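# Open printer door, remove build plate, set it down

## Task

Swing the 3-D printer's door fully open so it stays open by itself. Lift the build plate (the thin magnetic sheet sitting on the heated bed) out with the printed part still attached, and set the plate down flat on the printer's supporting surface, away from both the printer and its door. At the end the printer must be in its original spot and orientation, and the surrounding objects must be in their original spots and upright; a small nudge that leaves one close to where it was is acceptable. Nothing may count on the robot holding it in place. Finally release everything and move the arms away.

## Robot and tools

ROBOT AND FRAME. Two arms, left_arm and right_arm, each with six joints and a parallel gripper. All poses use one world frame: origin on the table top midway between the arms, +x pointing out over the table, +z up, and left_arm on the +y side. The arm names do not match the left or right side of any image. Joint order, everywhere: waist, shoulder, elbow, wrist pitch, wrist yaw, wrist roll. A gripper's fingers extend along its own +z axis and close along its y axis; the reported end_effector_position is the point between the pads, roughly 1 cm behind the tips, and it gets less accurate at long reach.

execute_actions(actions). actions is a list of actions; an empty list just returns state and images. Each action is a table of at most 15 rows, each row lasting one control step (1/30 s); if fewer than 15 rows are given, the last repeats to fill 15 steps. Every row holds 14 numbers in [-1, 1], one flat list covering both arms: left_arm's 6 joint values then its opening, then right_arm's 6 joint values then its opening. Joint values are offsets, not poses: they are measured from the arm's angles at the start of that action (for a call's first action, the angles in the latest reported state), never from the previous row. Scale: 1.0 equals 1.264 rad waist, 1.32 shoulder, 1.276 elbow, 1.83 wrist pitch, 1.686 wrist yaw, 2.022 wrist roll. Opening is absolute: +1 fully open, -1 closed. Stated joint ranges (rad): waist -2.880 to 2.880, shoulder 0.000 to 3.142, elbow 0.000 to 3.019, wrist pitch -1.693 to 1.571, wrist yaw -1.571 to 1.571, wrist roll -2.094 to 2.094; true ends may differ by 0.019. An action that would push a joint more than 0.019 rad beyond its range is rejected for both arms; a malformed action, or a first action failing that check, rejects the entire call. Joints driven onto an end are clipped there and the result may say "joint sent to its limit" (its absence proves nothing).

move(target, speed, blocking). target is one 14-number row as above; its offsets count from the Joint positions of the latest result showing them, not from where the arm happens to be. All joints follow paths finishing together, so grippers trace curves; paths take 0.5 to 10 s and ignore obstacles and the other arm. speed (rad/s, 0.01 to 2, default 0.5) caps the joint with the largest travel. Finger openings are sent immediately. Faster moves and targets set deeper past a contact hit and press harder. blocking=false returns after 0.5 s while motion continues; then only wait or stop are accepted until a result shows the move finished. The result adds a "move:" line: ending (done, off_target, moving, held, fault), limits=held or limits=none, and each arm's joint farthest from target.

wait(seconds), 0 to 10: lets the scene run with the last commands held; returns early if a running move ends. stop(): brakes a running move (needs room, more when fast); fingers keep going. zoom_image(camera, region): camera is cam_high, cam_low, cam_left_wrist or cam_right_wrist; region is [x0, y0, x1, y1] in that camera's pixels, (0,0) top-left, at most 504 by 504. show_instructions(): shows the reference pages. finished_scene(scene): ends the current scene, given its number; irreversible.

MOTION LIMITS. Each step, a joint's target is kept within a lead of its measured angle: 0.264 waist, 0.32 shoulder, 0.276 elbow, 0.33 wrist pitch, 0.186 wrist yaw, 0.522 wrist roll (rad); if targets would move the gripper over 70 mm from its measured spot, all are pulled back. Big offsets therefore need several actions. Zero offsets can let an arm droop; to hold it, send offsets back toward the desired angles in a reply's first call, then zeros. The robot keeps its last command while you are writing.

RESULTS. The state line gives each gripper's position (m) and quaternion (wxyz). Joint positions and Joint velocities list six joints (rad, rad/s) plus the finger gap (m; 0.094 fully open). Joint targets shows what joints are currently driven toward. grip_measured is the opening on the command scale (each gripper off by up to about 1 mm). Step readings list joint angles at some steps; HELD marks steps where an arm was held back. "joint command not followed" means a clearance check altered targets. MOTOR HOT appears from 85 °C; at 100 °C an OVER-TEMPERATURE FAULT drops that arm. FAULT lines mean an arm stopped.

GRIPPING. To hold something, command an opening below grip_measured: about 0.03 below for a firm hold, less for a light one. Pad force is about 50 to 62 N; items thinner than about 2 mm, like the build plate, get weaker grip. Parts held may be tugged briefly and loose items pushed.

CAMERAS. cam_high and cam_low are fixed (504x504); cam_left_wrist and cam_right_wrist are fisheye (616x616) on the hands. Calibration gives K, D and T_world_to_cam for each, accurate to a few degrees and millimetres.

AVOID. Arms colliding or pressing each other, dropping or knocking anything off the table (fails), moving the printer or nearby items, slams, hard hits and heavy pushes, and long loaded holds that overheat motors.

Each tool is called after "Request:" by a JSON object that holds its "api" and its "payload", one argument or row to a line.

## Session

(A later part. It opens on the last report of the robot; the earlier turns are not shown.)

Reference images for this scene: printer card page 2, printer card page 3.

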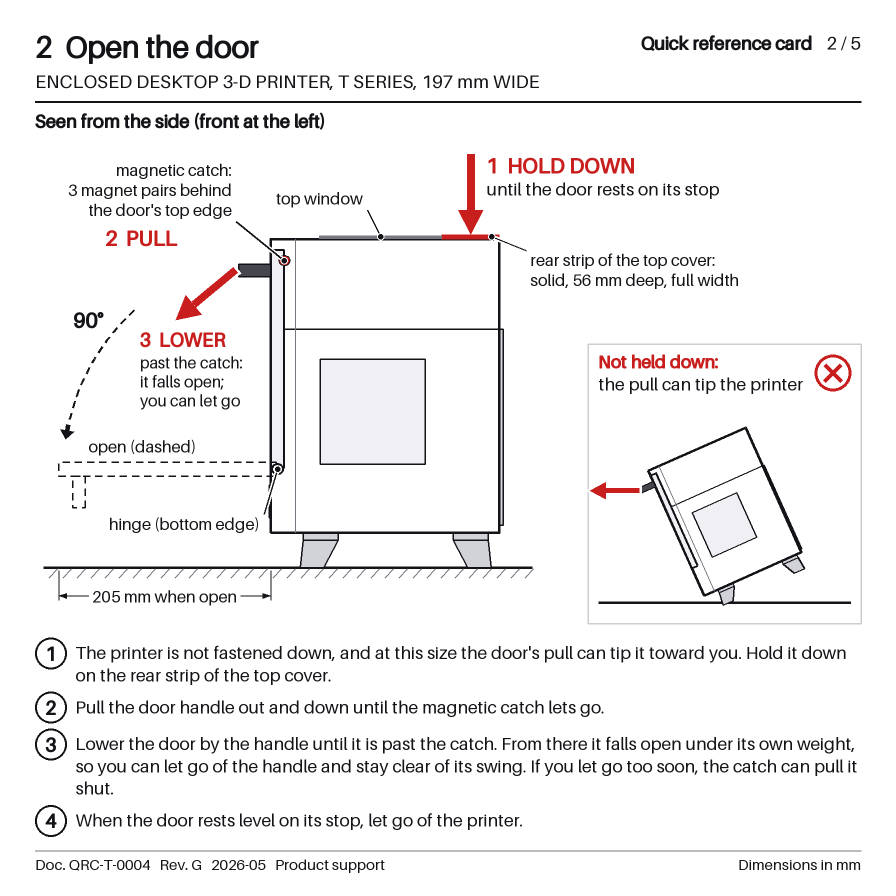

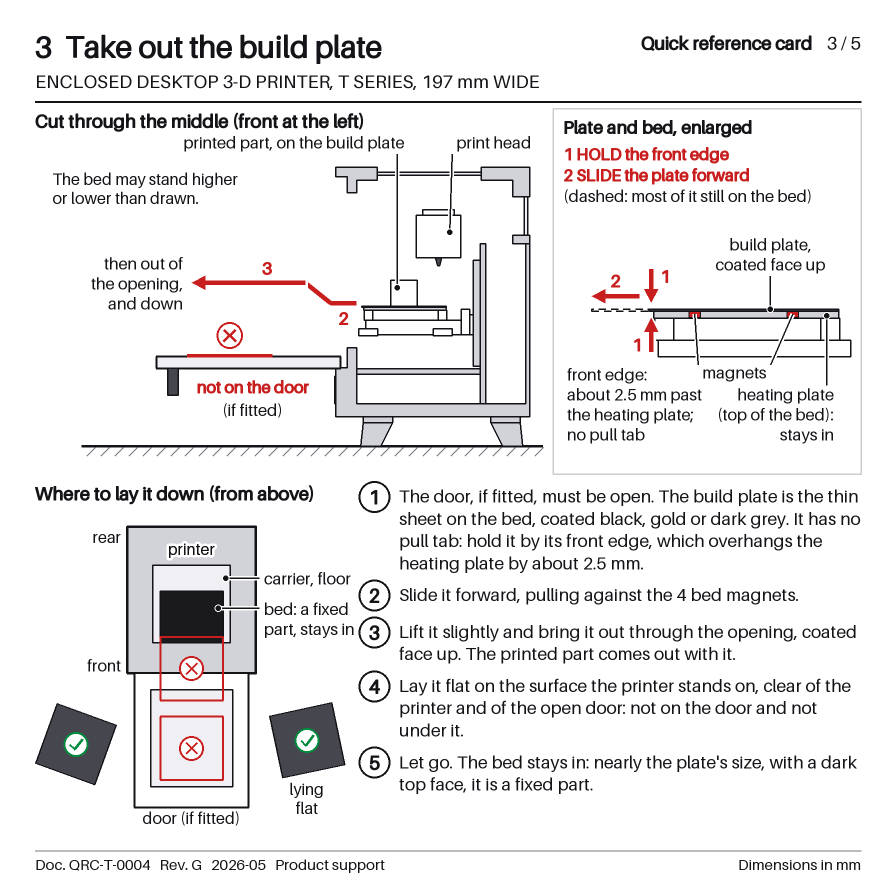

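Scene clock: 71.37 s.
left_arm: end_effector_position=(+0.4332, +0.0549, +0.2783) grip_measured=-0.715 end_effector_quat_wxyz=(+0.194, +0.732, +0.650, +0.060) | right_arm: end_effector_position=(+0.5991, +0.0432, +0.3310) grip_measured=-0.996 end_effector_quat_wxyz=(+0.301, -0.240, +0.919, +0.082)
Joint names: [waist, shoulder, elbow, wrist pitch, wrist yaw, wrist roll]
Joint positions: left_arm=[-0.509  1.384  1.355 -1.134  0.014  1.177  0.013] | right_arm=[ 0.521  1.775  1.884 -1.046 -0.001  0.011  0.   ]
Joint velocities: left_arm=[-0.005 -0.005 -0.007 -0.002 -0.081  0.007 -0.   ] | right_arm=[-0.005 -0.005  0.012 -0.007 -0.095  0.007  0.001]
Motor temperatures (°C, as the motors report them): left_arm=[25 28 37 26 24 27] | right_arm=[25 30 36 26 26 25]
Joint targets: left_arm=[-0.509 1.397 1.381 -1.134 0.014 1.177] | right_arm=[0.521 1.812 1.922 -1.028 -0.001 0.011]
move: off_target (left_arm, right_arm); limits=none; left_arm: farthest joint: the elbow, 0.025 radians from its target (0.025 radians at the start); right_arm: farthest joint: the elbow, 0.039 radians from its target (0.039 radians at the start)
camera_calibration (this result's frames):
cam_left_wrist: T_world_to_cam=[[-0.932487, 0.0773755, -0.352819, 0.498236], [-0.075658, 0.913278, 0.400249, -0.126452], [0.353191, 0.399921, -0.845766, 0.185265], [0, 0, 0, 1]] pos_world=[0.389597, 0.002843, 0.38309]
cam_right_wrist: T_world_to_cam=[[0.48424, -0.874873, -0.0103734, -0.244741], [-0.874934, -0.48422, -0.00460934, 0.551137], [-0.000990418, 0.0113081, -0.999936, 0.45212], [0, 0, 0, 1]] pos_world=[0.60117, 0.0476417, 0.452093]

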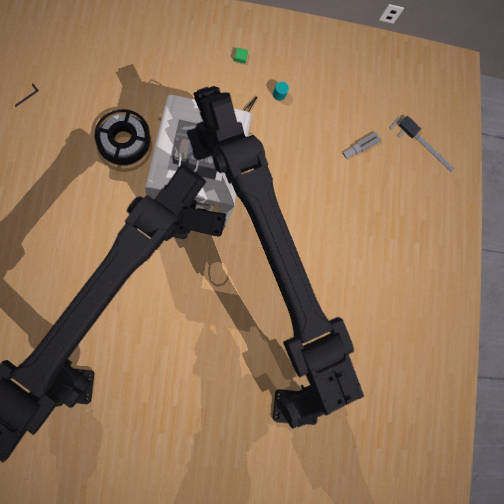

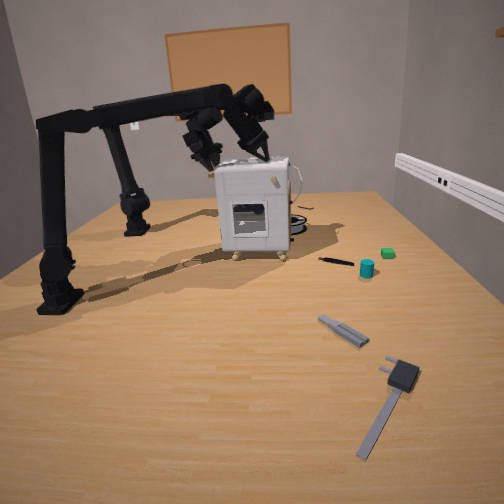

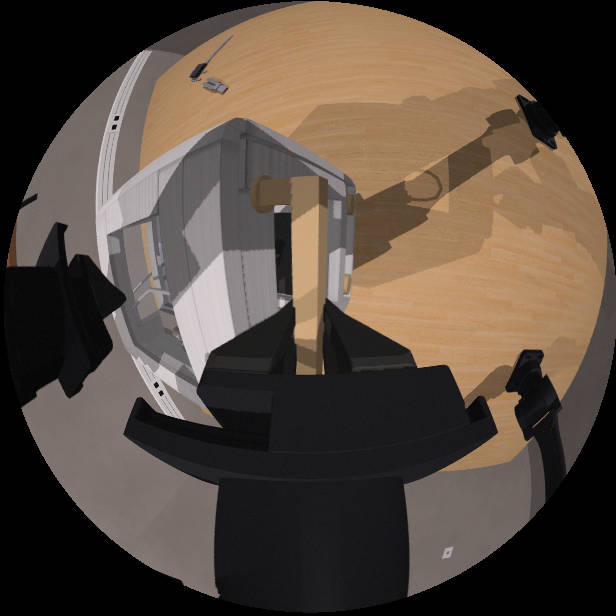

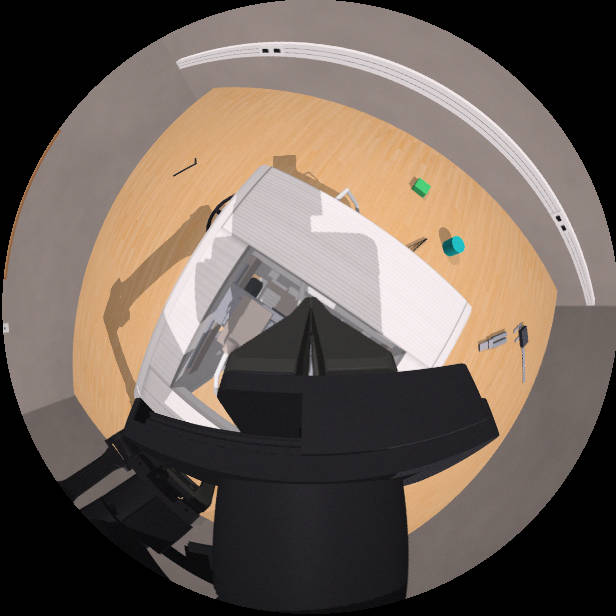

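Request:
{"api": "move", "payload": {
  "target": [-0.045,-0.085,-0.115,0.0,0,0,-0.8,-0.02,0.07,0.0,0.02,0,0,-1],
  "speed": 0.06
}}

Scene clock: 74.57 s.
left_arm: end_effector_position=(+0.3800, +0.0622, +0.2620) grip_measured=-0.752 end_effector_quat_wxyz=(+0.183, +0.744, +0.640, +0.050) | right_arm: end_effector_position=(+0.6019, +0.0454, +0.3290) grip_measured=-0.997 end_effector_quat_wxyz=(+0.303, -0.240, +0.918, +0.086)
Joint names: [waist, shoulder, elbow, wrist pitch, wrist yaw, wrist roll]
Joint positions: left_arm=[-0.552  1.272  1.214 -1.131  0.016  1.166  0.012] | right_arm=[ 0.52   1.78   1.884 -1.033 -0.007  0.011  0.   ]
Joint velocities: left_arm=[-0.015 -0.015 -0.007  0.012 -0.037 -0.095  0.001] | right_arm=[-0.005  0.005 -0.012  0.017  0.051 -0.007  0.   ]
Motor temperatures (°C, as the motors report them): left_arm=[25 28 37 26 24 27] | right_arm=[25 30 36 26 26 25]
Joint targets: left_arm=[-0.566 1.272 1.208 -1.134 0.014 1.177] | right_arm=[0.495 1.867 1.884 -1.009 -0.001 0.011]
move: off_target (right_arm); limits=none; left_arm: farthest joint: the waist, 0.014 radians from its target (0.057 radians at the start); right_arm: farthest joint: the shoulder, 0.087 radians from its target (0.093 radians at the start)
camera_calibration (this result's frames):
cam_left_wrist: T_world_to_cam=[[-0.938102, 0.111239, -0.328011, 0.435886], [-0.0347645, 0.912, 0.408714, -0.148287], [0.344611, 0.394819, -0.851681, 0.192458], [0, 0, 0, 1]] pos_world=[0.337427, 0.0107639, 0.367495]
cam_right_wrist: T_world_to_cam=[[0.48679, -0.873384, -0.0153642, -0.244148], [-0.873516, -0.48667, -0.0110275, 0.556041], [0.00215395, 0.018789, -0.999821, 0.44778], [0, 0, 0, 1]] pos_world=[0.603596, 0.0489597, 0.450081]

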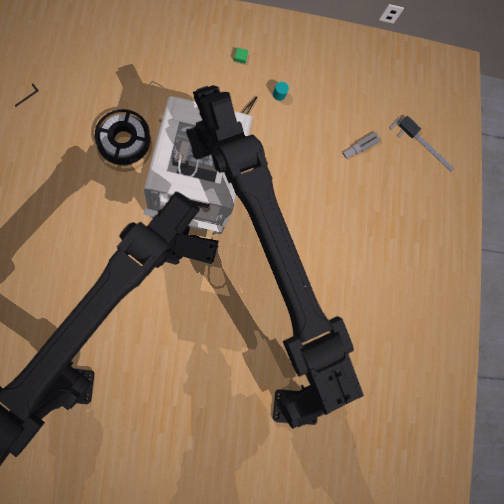

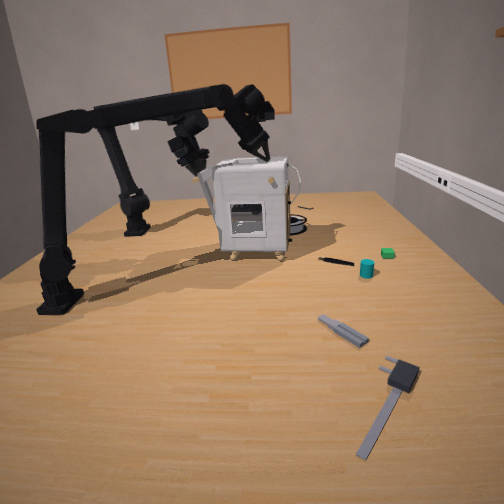

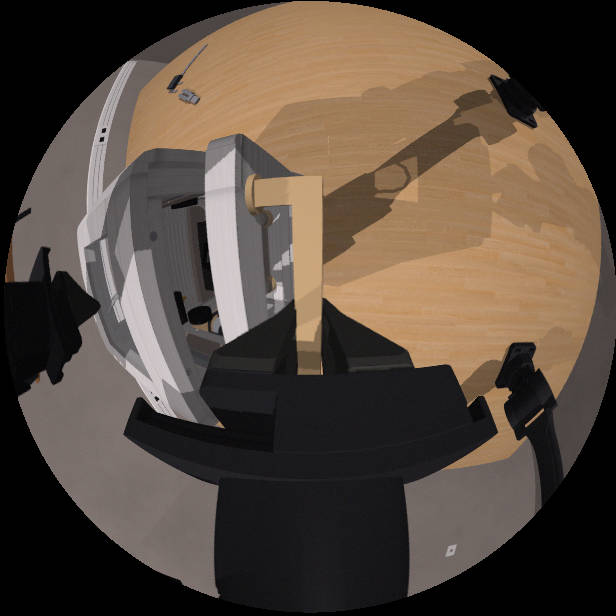

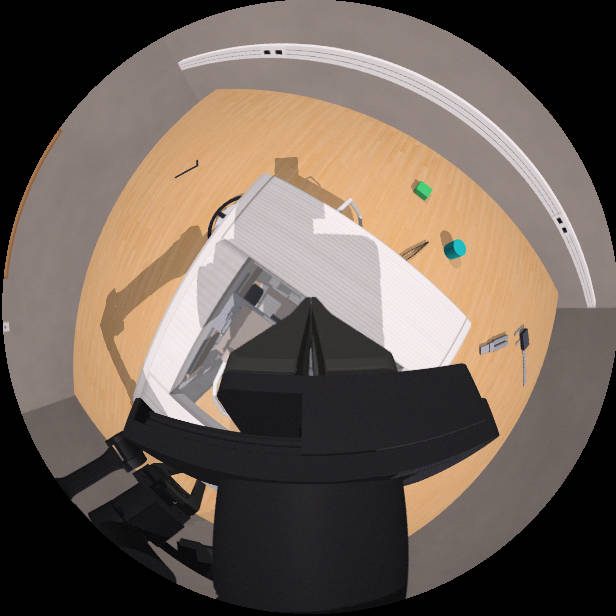

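Request:
{"api": "move", "payload": {
  "target": [-0.08,-0.284,-0.436,0.32,0,0,-0.5,-0.01,0.04,0.0,0.01,0,0,-1],
  "speed": 0.2
}}

Scene clock: 78.67 s.
left_arm: end_effector_position=(+0.3069, +0.0677, +0.2034) grip_measured=-0.502 end_effector_quat_wxyz=(+0.368, +0.728, +0.572, +0.091) | right_arm: end_effector_position=(+0.6013, +0.0455, +0.3305) grip_measured=-0.997 end_effector_quat_wxyz=(+0.304, -0.240, +0.918, +0.087)
Joint names: [waist, shoulder, elbow, wrist pitch, wrist yaw, wrist roll]
Joint positions: left_arm=[-0.64   0.906  0.663 -0.551  0.016  1.164  0.023] | right_arm=[ 0.52   1.778  1.884 -1.033 -0.009  0.011  0.   ]
Joint velocities: left_arm=[ 0.005 -0.005  0.002  0.002  0.022 -0.022 -0.   ] | right_arm=[ 0.015 -0.005 -0.002 -0.012 -0.022 -0.066  0.001]
Motor temperatures (°C, as the motors report them): left_arm=[25 28 36 26 24 27] | right_arm=[25 30 35 26 26 25]
Joint targets: left_arm=[-0.653 0.897 0.658 -0.545 0.016 1.167] | right_arm=[0.507 1.833 1.884 -1.015 -0.007 0.011]
move: off_target (right_arm); limits=none; left_arm: farthest joint: the waist, 0.014 radians from its target (0.101 radians at the start); right_arm: farthest joint: the shoulder, 0.055 radians from its target (0.052 radians at the start)
camera_calibration (this result's frames):
cam_left_wrist: T_world_to_cam=[[-0.770884, 0.0759314, -0.632434, 0.360513], [-0.0513363, 0.982234, 0.180504, -0.0851123], [0.634903, 0.171614, -0.75329, 0.0715807], [0, 0, 0, 1]] pos_world=[0.228097, 0.0439417, 0.297285]
cam_right_wrist: T_world_to_cam=[[0.488004, -0.872672, -0.017222, -0.243885], [-0.872836, -0.487833, -0.0132959, 0.555989], [0.00320149, 0.0215204, -0.999763, 0.448546], [0, 0, 0, 1]] pos_world=[0.602868, 0.0487455, 0.451632]

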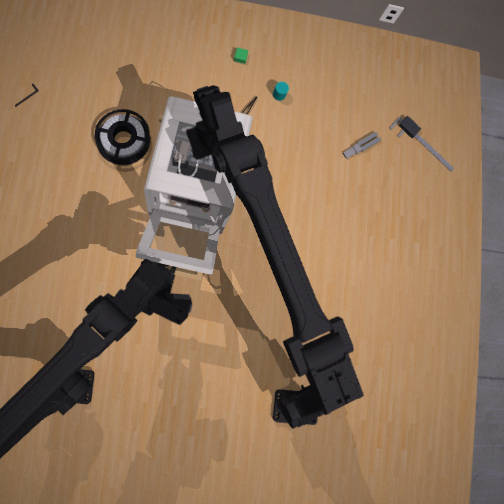

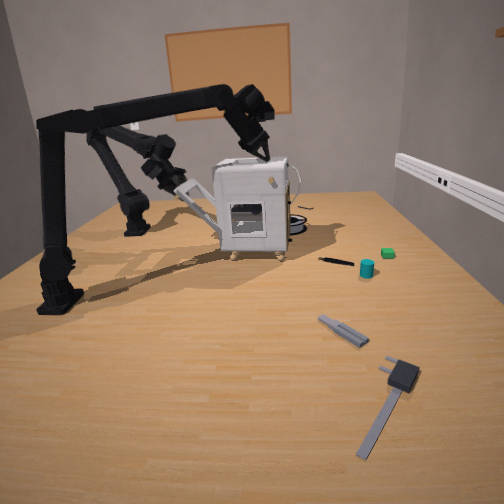

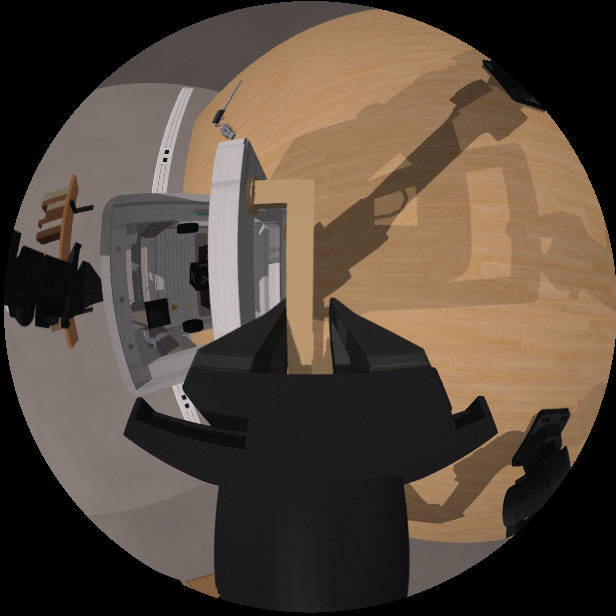

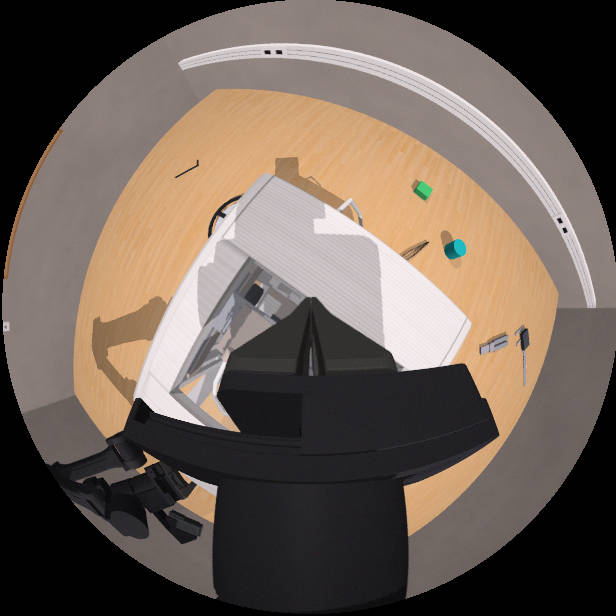

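Request:
{"api": "move", "payload": {
  "target": [-0.048,0,-0.372,0.476,0,0.075,-0.45,-0.01,0.04,0.0,0.01,0,0,-1],
  "speed": 0.3
}}

Scene clock: 82.67 s.
left_arm: end_effector_position=(+0.2861, +0.0682, +0.1462) grip_measured=-0.451 end_effector_quat_wxyz=(+0.548, +0.682, +0.453, +0.172) | right_arm: end_effector_position=(+0.6008, +0.0464, +0.3305) grip_measured=-0.997 end_effector_quat_wxyz=(+0.303, -0.241, +0.918, +0.090)
Joint names: [waist, shoulder, elbow, wrist pitch, wrist yaw, wrist roll]
Joint positions: left_arm=[-0.68   0.899  0.222  0.33  -0.001  1.288  0.026] | right_arm=[ 0.52   1.778  1.884 -1.033 -0.015  0.011  0.   ]
Joint velocities: left_arm=[-0.015  0.005 -0.007  0.012  0.037 -0.007 -0.   ] | right_arm=[ 0.005 -0.015 -0.002 -0.002 -0.095  0.037  0.   ]
Motor temperatures (°C, as the motors report them): left_arm=[25 28 36 26 24 27] | right_arm=[25 30 35 26 26 25]
Joint targets: left_arm=[-0.700 0.906 0.189 0.320 0.016 1.316] | right_arm=[0.507 1.831 1.884 -1.015 -0.009 0.011]
move: off_target (left_arm, right_arm); limits=none; left_arm: farthest joint: the elbow, 0.033 radians from its target (0.475 radians at the start); right_arm: farthest joint: the shoulder, 0.053 radians from its target (0.053 radians at the start)
camera_calibration (this result's frames):
cam_left_wrist: T_world_to_cam=[[-0.437251, -0.00982193, -0.899286, 0.25763], [0.00722328, 0.99987, -0.0144326, -0.0657481], [0.899311, -0.0128065, -0.437123, -0.0676993], [0, 0, 0, 1]] pos_world=[0.174006, 0.067403, 0.201141]
cam_right_wrist: T_world_to_cam=[[0.49095, -0.870915, -0.0218005, -0.24324], [-0.871187, -0.490772, -0.0132563, 0.555105], [0.000846046, 0.0255005, -0.999674, 0.44974], [0, 0, 0, 1]] pos_world=[0.602639, 0.0491199, 0.451649]

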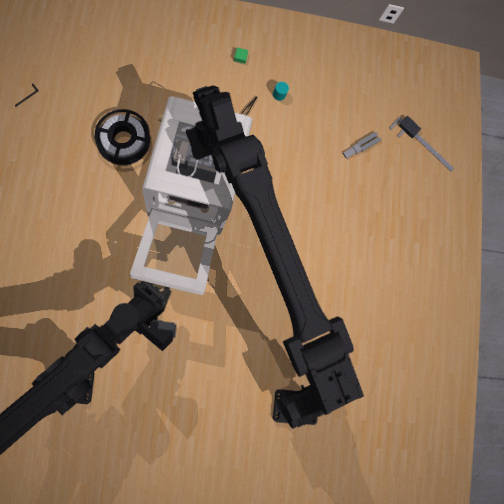

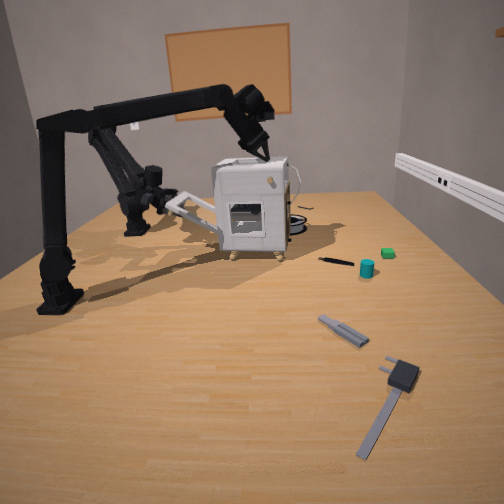

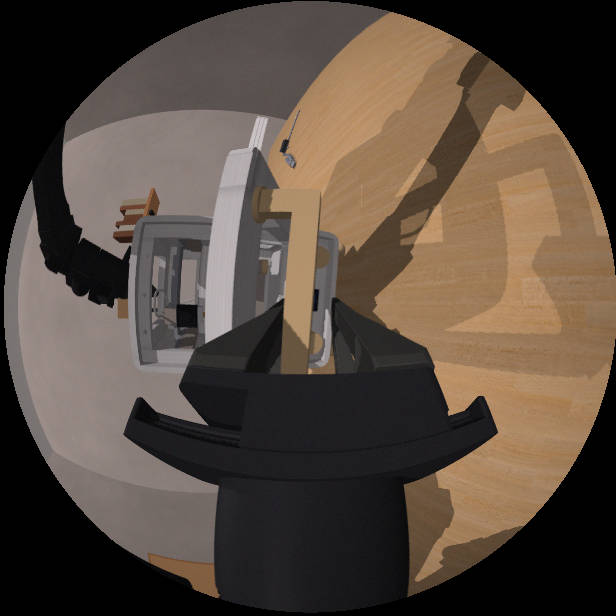

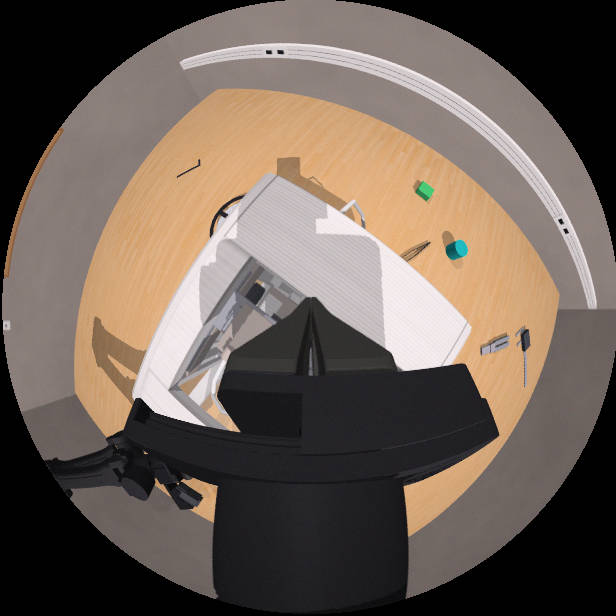

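Request:
{"api": "move", "payload": {
  "target": [0,-0.24,-0.115,-0.1,0,0,-0.3,-0.01,0.04,0.0,0.01,0,0,-1],
  "speed": 0.2
}}

Scene clock: 85.63 s.
left_arm: end_effector_position=(+0.2375, +0.1076, +0.1184) grip_measured=-0.301 end_effector_quat_wxyz=(+0.539, +0.686, +0.458, +0.169) | right_arm: end_effector_position=(+0.6005, +0.0469, +0.3305) grip_measured=-0.997 end_effector_quat_wxyz=(+0.303, -0.242, +0.917, +0.091)
Joint names: [waist, shoulder, elbow, wrist pitch, wrist yaw, wrist roll]
Joint positions: left_arm=[-0.68   0.592  0.069  0.152 -0.001  1.284  0.033] | right_arm=[ 0.52   1.778  1.884 -1.033 -0.018  0.011  0.   ]
Joint velocities: left_arm=[-0.005 -0.024  0.002  0.012  0.066 -0.022 -0.001] | right_arm=[ 0.005 -0.005  0.002  0.012  0.066 -0.066  0.002]
Motor temperatures (°C, as the motors report them): left_arm=[25 28 36 26 24 27] | right_arm=[25 30 35 26 26 25]
Joint targets: left_arm=[-0.680 0.582 0.075 0.147 -0.001 1.288] | right_arm=[0.507 1.831 1.884 -1.015 -0.015 0.011]
move: off_target (right_arm); limits=none; left_arm: farthest joint: the shoulder, 0.009 radians from its target (0.316 radians at the start); right_arm: farthest joint: the shoulder, 0.053 radians from its target (0.053 radians at the start)
camera_calibration (this result's frames):
cam_left_wrist: T_world_to_cam=[[-0.455752, -0.0000413083, -0.890107, 0.214013], [0.00486115, 0.999985, -0.00253541, -0.106119], [0.890093, -0.00548246, -0.455745, -0.0320462], [0, 0, 0, 1]] pos_world=[0.126577, 0.105951, 0.175621]
cam_right_wrist: T_world_to_cam=[[0.49271, -0.869847, -0.0245474, -0.242849], [-0.870193, -0.492533, -0.0132399, 0.554575], [-0.000573664, 0.0278844, -0.999611, 0.450455], [0, 0, 0, 1]] pos_world=[0.6025, 0.0493442, 0.451661]

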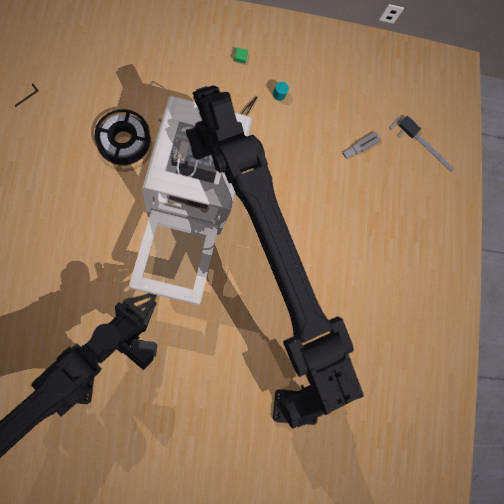

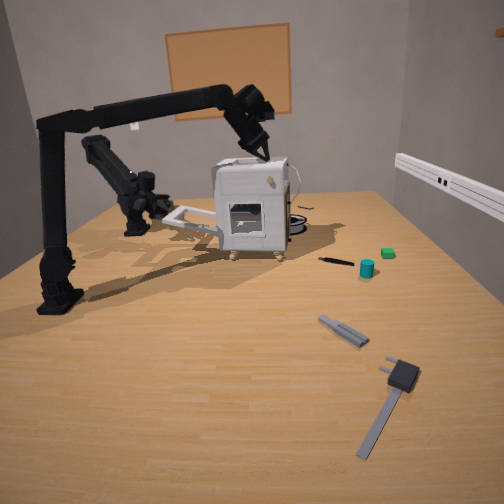

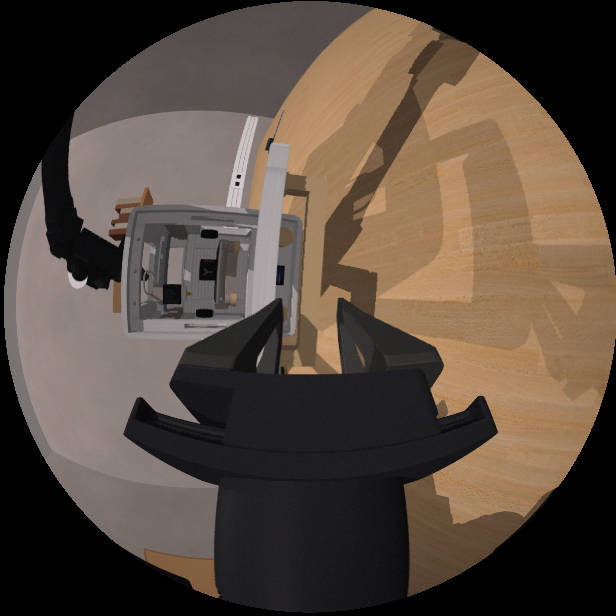

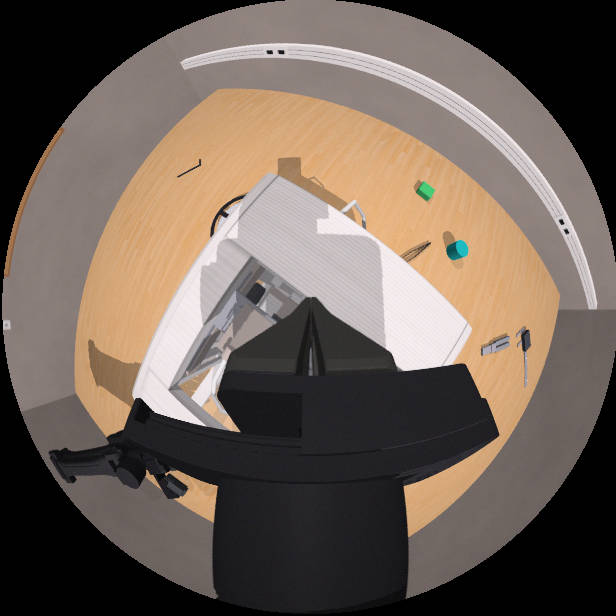

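Request:
{"api": "move", "payload": {
  "target": [0.05,-0.06,0,0,-0.3,0,-0.87,-0.01,0.04,0.0,0.01,0,0,-1],
  "speed": 0.3
}}

Scene clock: 88.60 s.
left_arm: end_effector_position=(+0.2768, +0.2004, +0.1379) grip_measured=-0.869 end_effector_quat_wxyz=(+0.475, +0.555, +0.571, +0.374) | right_arm: end_effector_position=(+0.6020, +0.0479, +0.3303) grip_measured=-0.997 end_effector_quat_wxyz=(+0.305, -0.242, +0.917, +0.092)
Joint names: [waist, shoulder, elbow, wrist pitch, wrist yaw, wrist roll]
Joint positions: left_arm=[-0.63   0.52   0.056  0.152 -0.505  1.284  0.006] | right_arm=[ 0.52   1.78   1.884 -1.026 -0.019  0.011  0.   ]
Joint velocities: left_arm=[-0.005 -0.034 -0.007  0.002  0.022 -0.007 -0.001] | right_arm=[-0.005 -0.005 -0.007 -0.002 -0.037  0.066 -0.   ]
Motor temperatures (°C, as the motors report them): left_arm=[25 27 36 26 24 27] | right_arm=[25 30 35 26 26 25]
Joint targets: left_arm=[-0.617 0.512 0.069 0.152 -0.507 1.284] | right_arm=[0.507 1.830 1.884 -1.015 -0.018 0.011]
move: off_target (right_arm); limits=none; left_arm: farthest joint: the waist, 0.013 radians from its target (0.063 radians at the start); right_arm: farthest joint: the shoulder, 0.051 radians from its target (0.053 radians at the start)
camera_calibration (this result's frames):
cam_left_wrist: T_world_to_cam=[[-0.286788, -0.106545, -0.952051, 0.23245], [-0.500429, 0.864089, 0.0540446, -0.0397285], [0.816899, 0.491933, -0.301128, -0.158362], [0, 0, 0, 1]] pos_world=[0.176149, 0.136999, 0.175764]
cam_right_wrist: T_world_to_cam=[[0.493217, -0.869542, -0.0251796, -0.242826], [-0.869898, -0.492882, -0.018577, 0.557978], [0.00374289, 0.0310662, -0.99951, 0.447434], [0, 0, 0, 1]] pos_world=[0.603475, 0.0499695, 0.451466]

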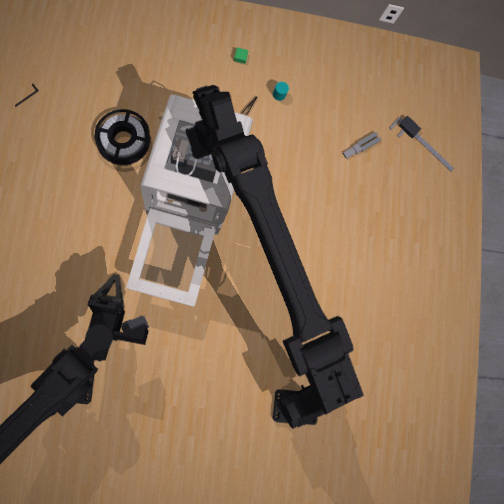

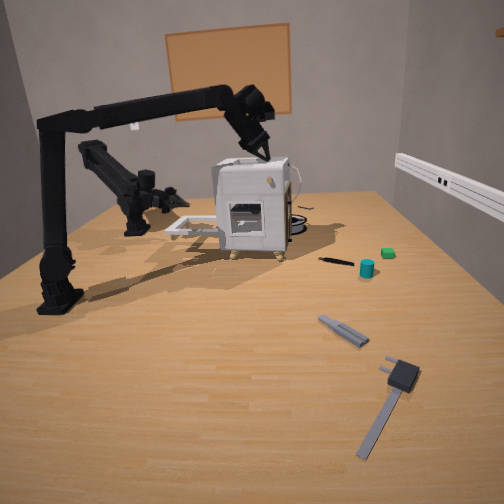

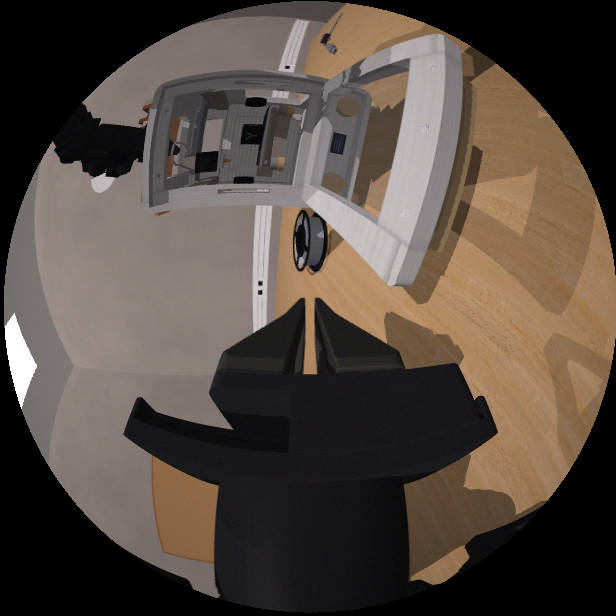

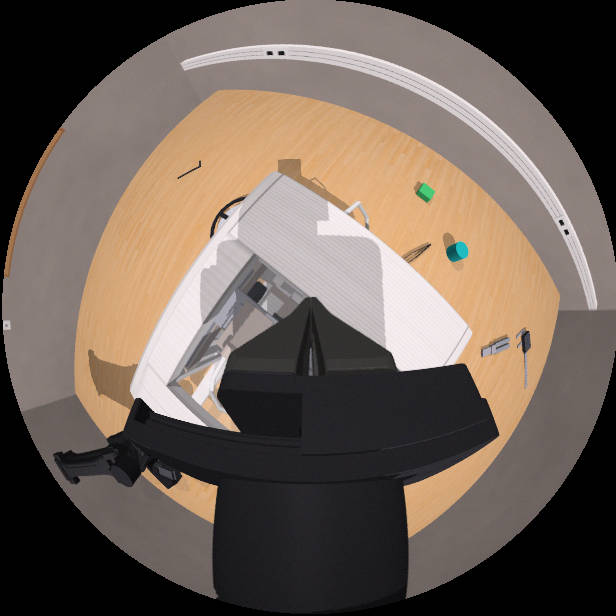

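Request:
{"api": "move", "payload": {
  "target": [0,0,0,0.2,0,0,-0.87,0,0.03,0.0,0,0,0,-1],
  "speed": 0.5
}}

Request:
{"api": "move", "payload": {
  "target": [-0.127,0.465,0.285,-0.012,-0.075,0.072,-0.87,0,0.03,0.0,0,0,0,-1],
  "speed": 0.4
}}

Scene clock: 91.47 s.
left_arm: end_effector_position=(+0.2855, +0.1941, +0.2152) grip_measured=-0.869 end_effector_quat_wxyz=(+0.605, +0.446, +0.534, +0.388) | right_arm: end_effector_position=(+0.6020, +0.0479, +0.3303) grip_measured=-0.997 end_effector_quat_wxyz=(+0.305, -0.242, +0.917, +0.092)
Joint names: [waist, shoulder, elbow, wrist pitch, wrist yaw, wrist roll]
Joint positions: left_arm=[-0.63   0.52   0.056  0.501 -0.505  1.284  0.006] | right_arm=[ 0.52   1.78   1.884 -1.026 -0.019  0.011  0.   ]
Joint velocities: left_arm=[-0.005 -0.005 -0.007 -0.027 -0.037  0.022 -0.   ] | right_arm=[-0.005 -0.005 -0.002 -0.007 -0.007 -0.051 -0.001]
Motor temperatures (°C, as the motors report them): left_arm=[25 27 36 26 24 27] | right_arm=[25 30 35 26 26 25]
Joint targets: left_arm=[-0.630 0.520 0.056 0.518 -0.505 1.284] | right_arm=[0.520 1.820 1.884 -1.026 -0.019 0.011]
move: off_target (right_arm); limits=none; left_arm: farthest joint: the wrist pitch, 0.017 radians from its target (0.366 radians at the start); right_arm: farthest joint: the shoulder, 0.040 radians from its target (0.040 radians at the start)
camera_calibration (this result's frames):
cam_left_wrist: T_world_to_cam=[[-0.0154683, -0.304391, -0.952421, 0.268793], [-0.470857, 0.842525, -0.261622, 0.0295474], [0.882074, 0.444407, -0.156357, -0.179609], [0, 0, 0, 1]] pos_world=[0.176499, 0.136744, 0.235652]
cam_right_wrist: T_world_to_cam=[[0.493217, -0.869542, -0.0251796, -0.242826], [-0.869898, -0.492882, -0.018577, 0.557978], [0.00374289, 0.0310662, -0.99951, 0.447434], [0, 0, 0, 1]] pos_world=[0.603475, 0.0499695, 0.451466]

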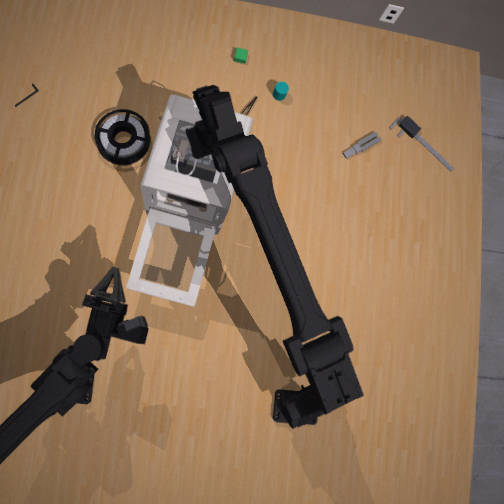

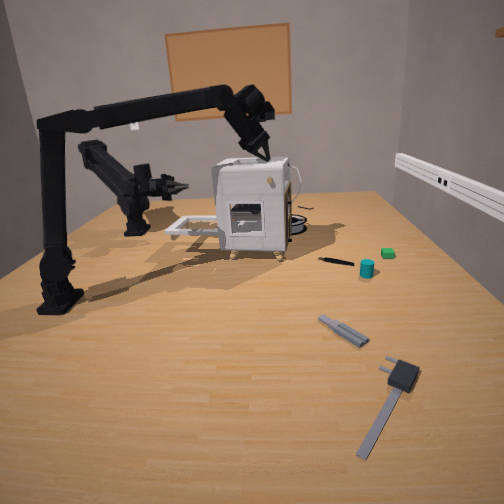

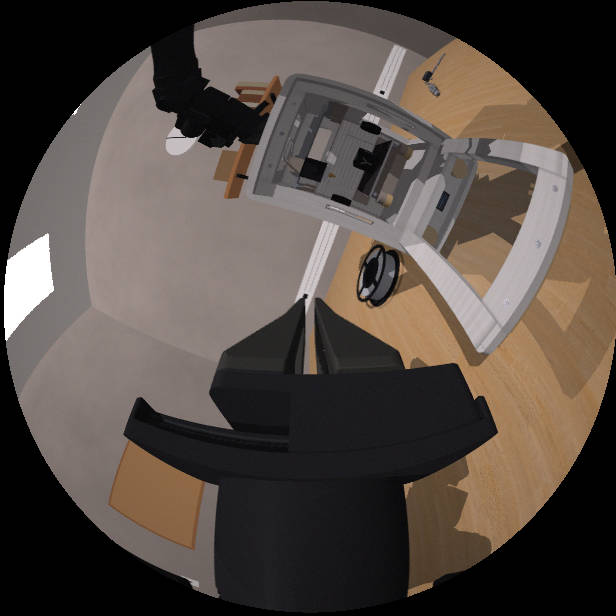

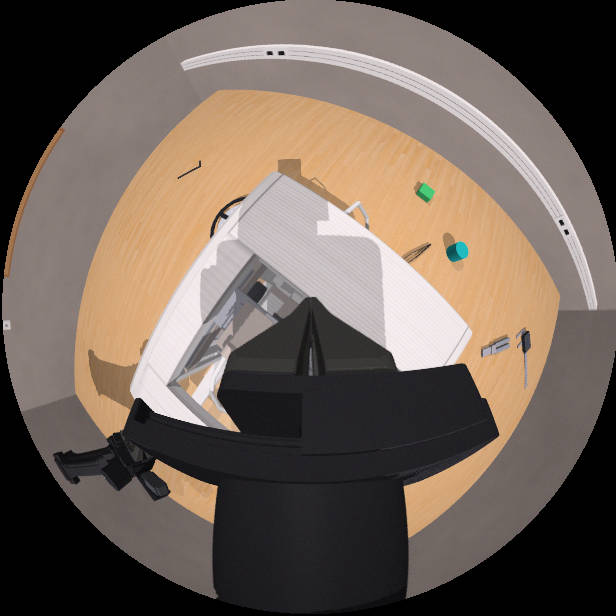

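Scene clock: 93.53 s.
left_arm: end_effector_position=(+0.3617, +0.0845, +0.1899) grip_measured=-0.869 end_effector_quat_wxyz=(+0.477, +0.582, +0.512, +0.414) | right_arm: end_effector_position=(+0.6020, +0.0479, +0.3303) grip_measured=-0.997 end_effector_quat_wxyz=(+0.305, -0.242, +0.917, +0.092)
Joint names: [waist, shoulder, elbow, wrist pitch, wrist yaw, wrist roll]
Joint positions: left_arm=[-0.778  1.129  0.385  0.491 -0.628  1.415  0.006] | right_arm=[ 0.52   1.78   1.884 -1.026 -0.019  0.011  0.   ]
Joint velocities: left_arm=[ 0.005 -0.024  0.007 -0.012 -0.022  0.066  0.   ] | right_arm=[-0.005  0.005  0.012  0.002 -0.022 -0.037  0.   ]
Motor temperatures (°C, as the motors report them): left_arm=[25 27 36 26 24 27] | right_arm=[25 30 35 26 26 25]
Joint targets: left_arm=[-0.791 1.134 0.420 0.480 -0.631 1.430] | right_arm=[0.520 1.820 1.884 -1.026 -0.019 0.011]
move: off_target (left_arm, right_arm); limits=none; left_arm: farthest joint: the elbow, 0.034 radians from its target (0.363 radians at the start); right_arm: farthest joint: the shoulder, 0.040 radians from its target (0.040 radians at the start)
camera_calibration (this result's frames):
cam_left_wrist: T_world_to_cam=[[-0.209781, 0.0189501, -0.977565, 0.260349], [-0.454883, 0.883129, 0.114736, 0.0704483], [0.86549, 0.468747, -0.176644, -0.194333], [0, 0, 0, 1]] pos_world=[0.254856, 0.0239446, 0.212097]
cam_right_wrist: T_world_to_cam=[[0.493217, -0.869542, -0.0251796, -0.242826], [-0.869898, -0.492882, -0.018577, 0.557978], [0.00374289, 0.0310662, -0.99951, 0.447434], [0, 0, 0, 1]] pos_world=[0.603475, 0.0499695, 0.451466]

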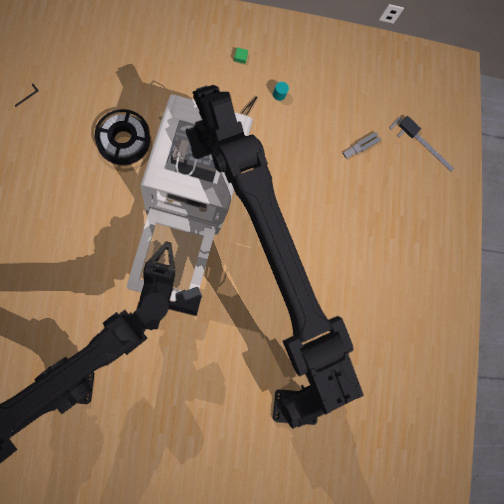

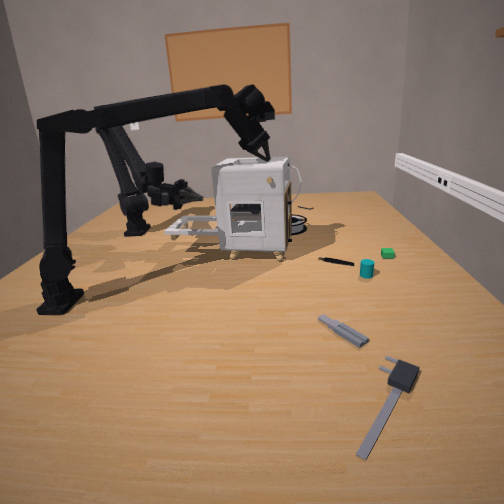

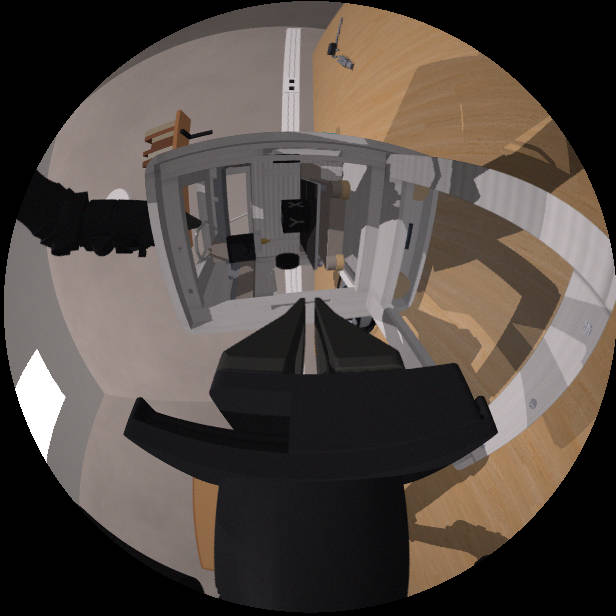

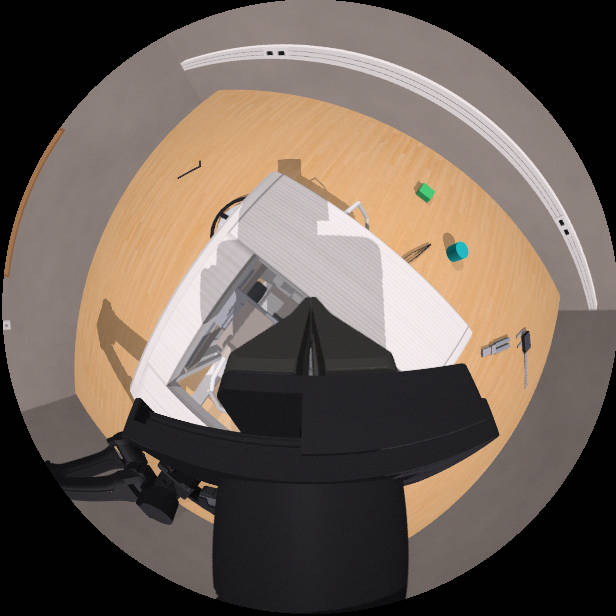

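Request:
{"api": "zoom_image", "payload": {
  "camera": "cam_left_wrist",
  "region": [260,160,380,300]
}}

Region (260, 160, 380, 300) of cam_left_wrist's 616x616 image, scaled by 3.600, with more detail than that image has; it fills the left 432 columns of this view, and the rest is white.

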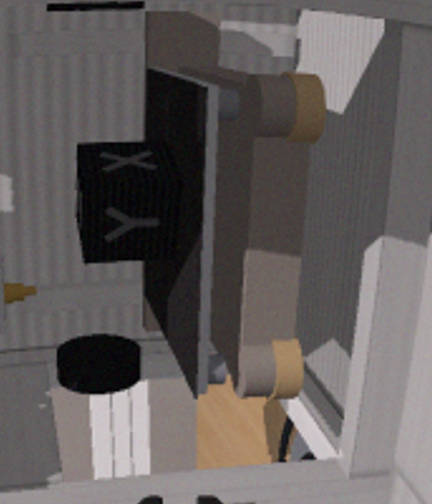

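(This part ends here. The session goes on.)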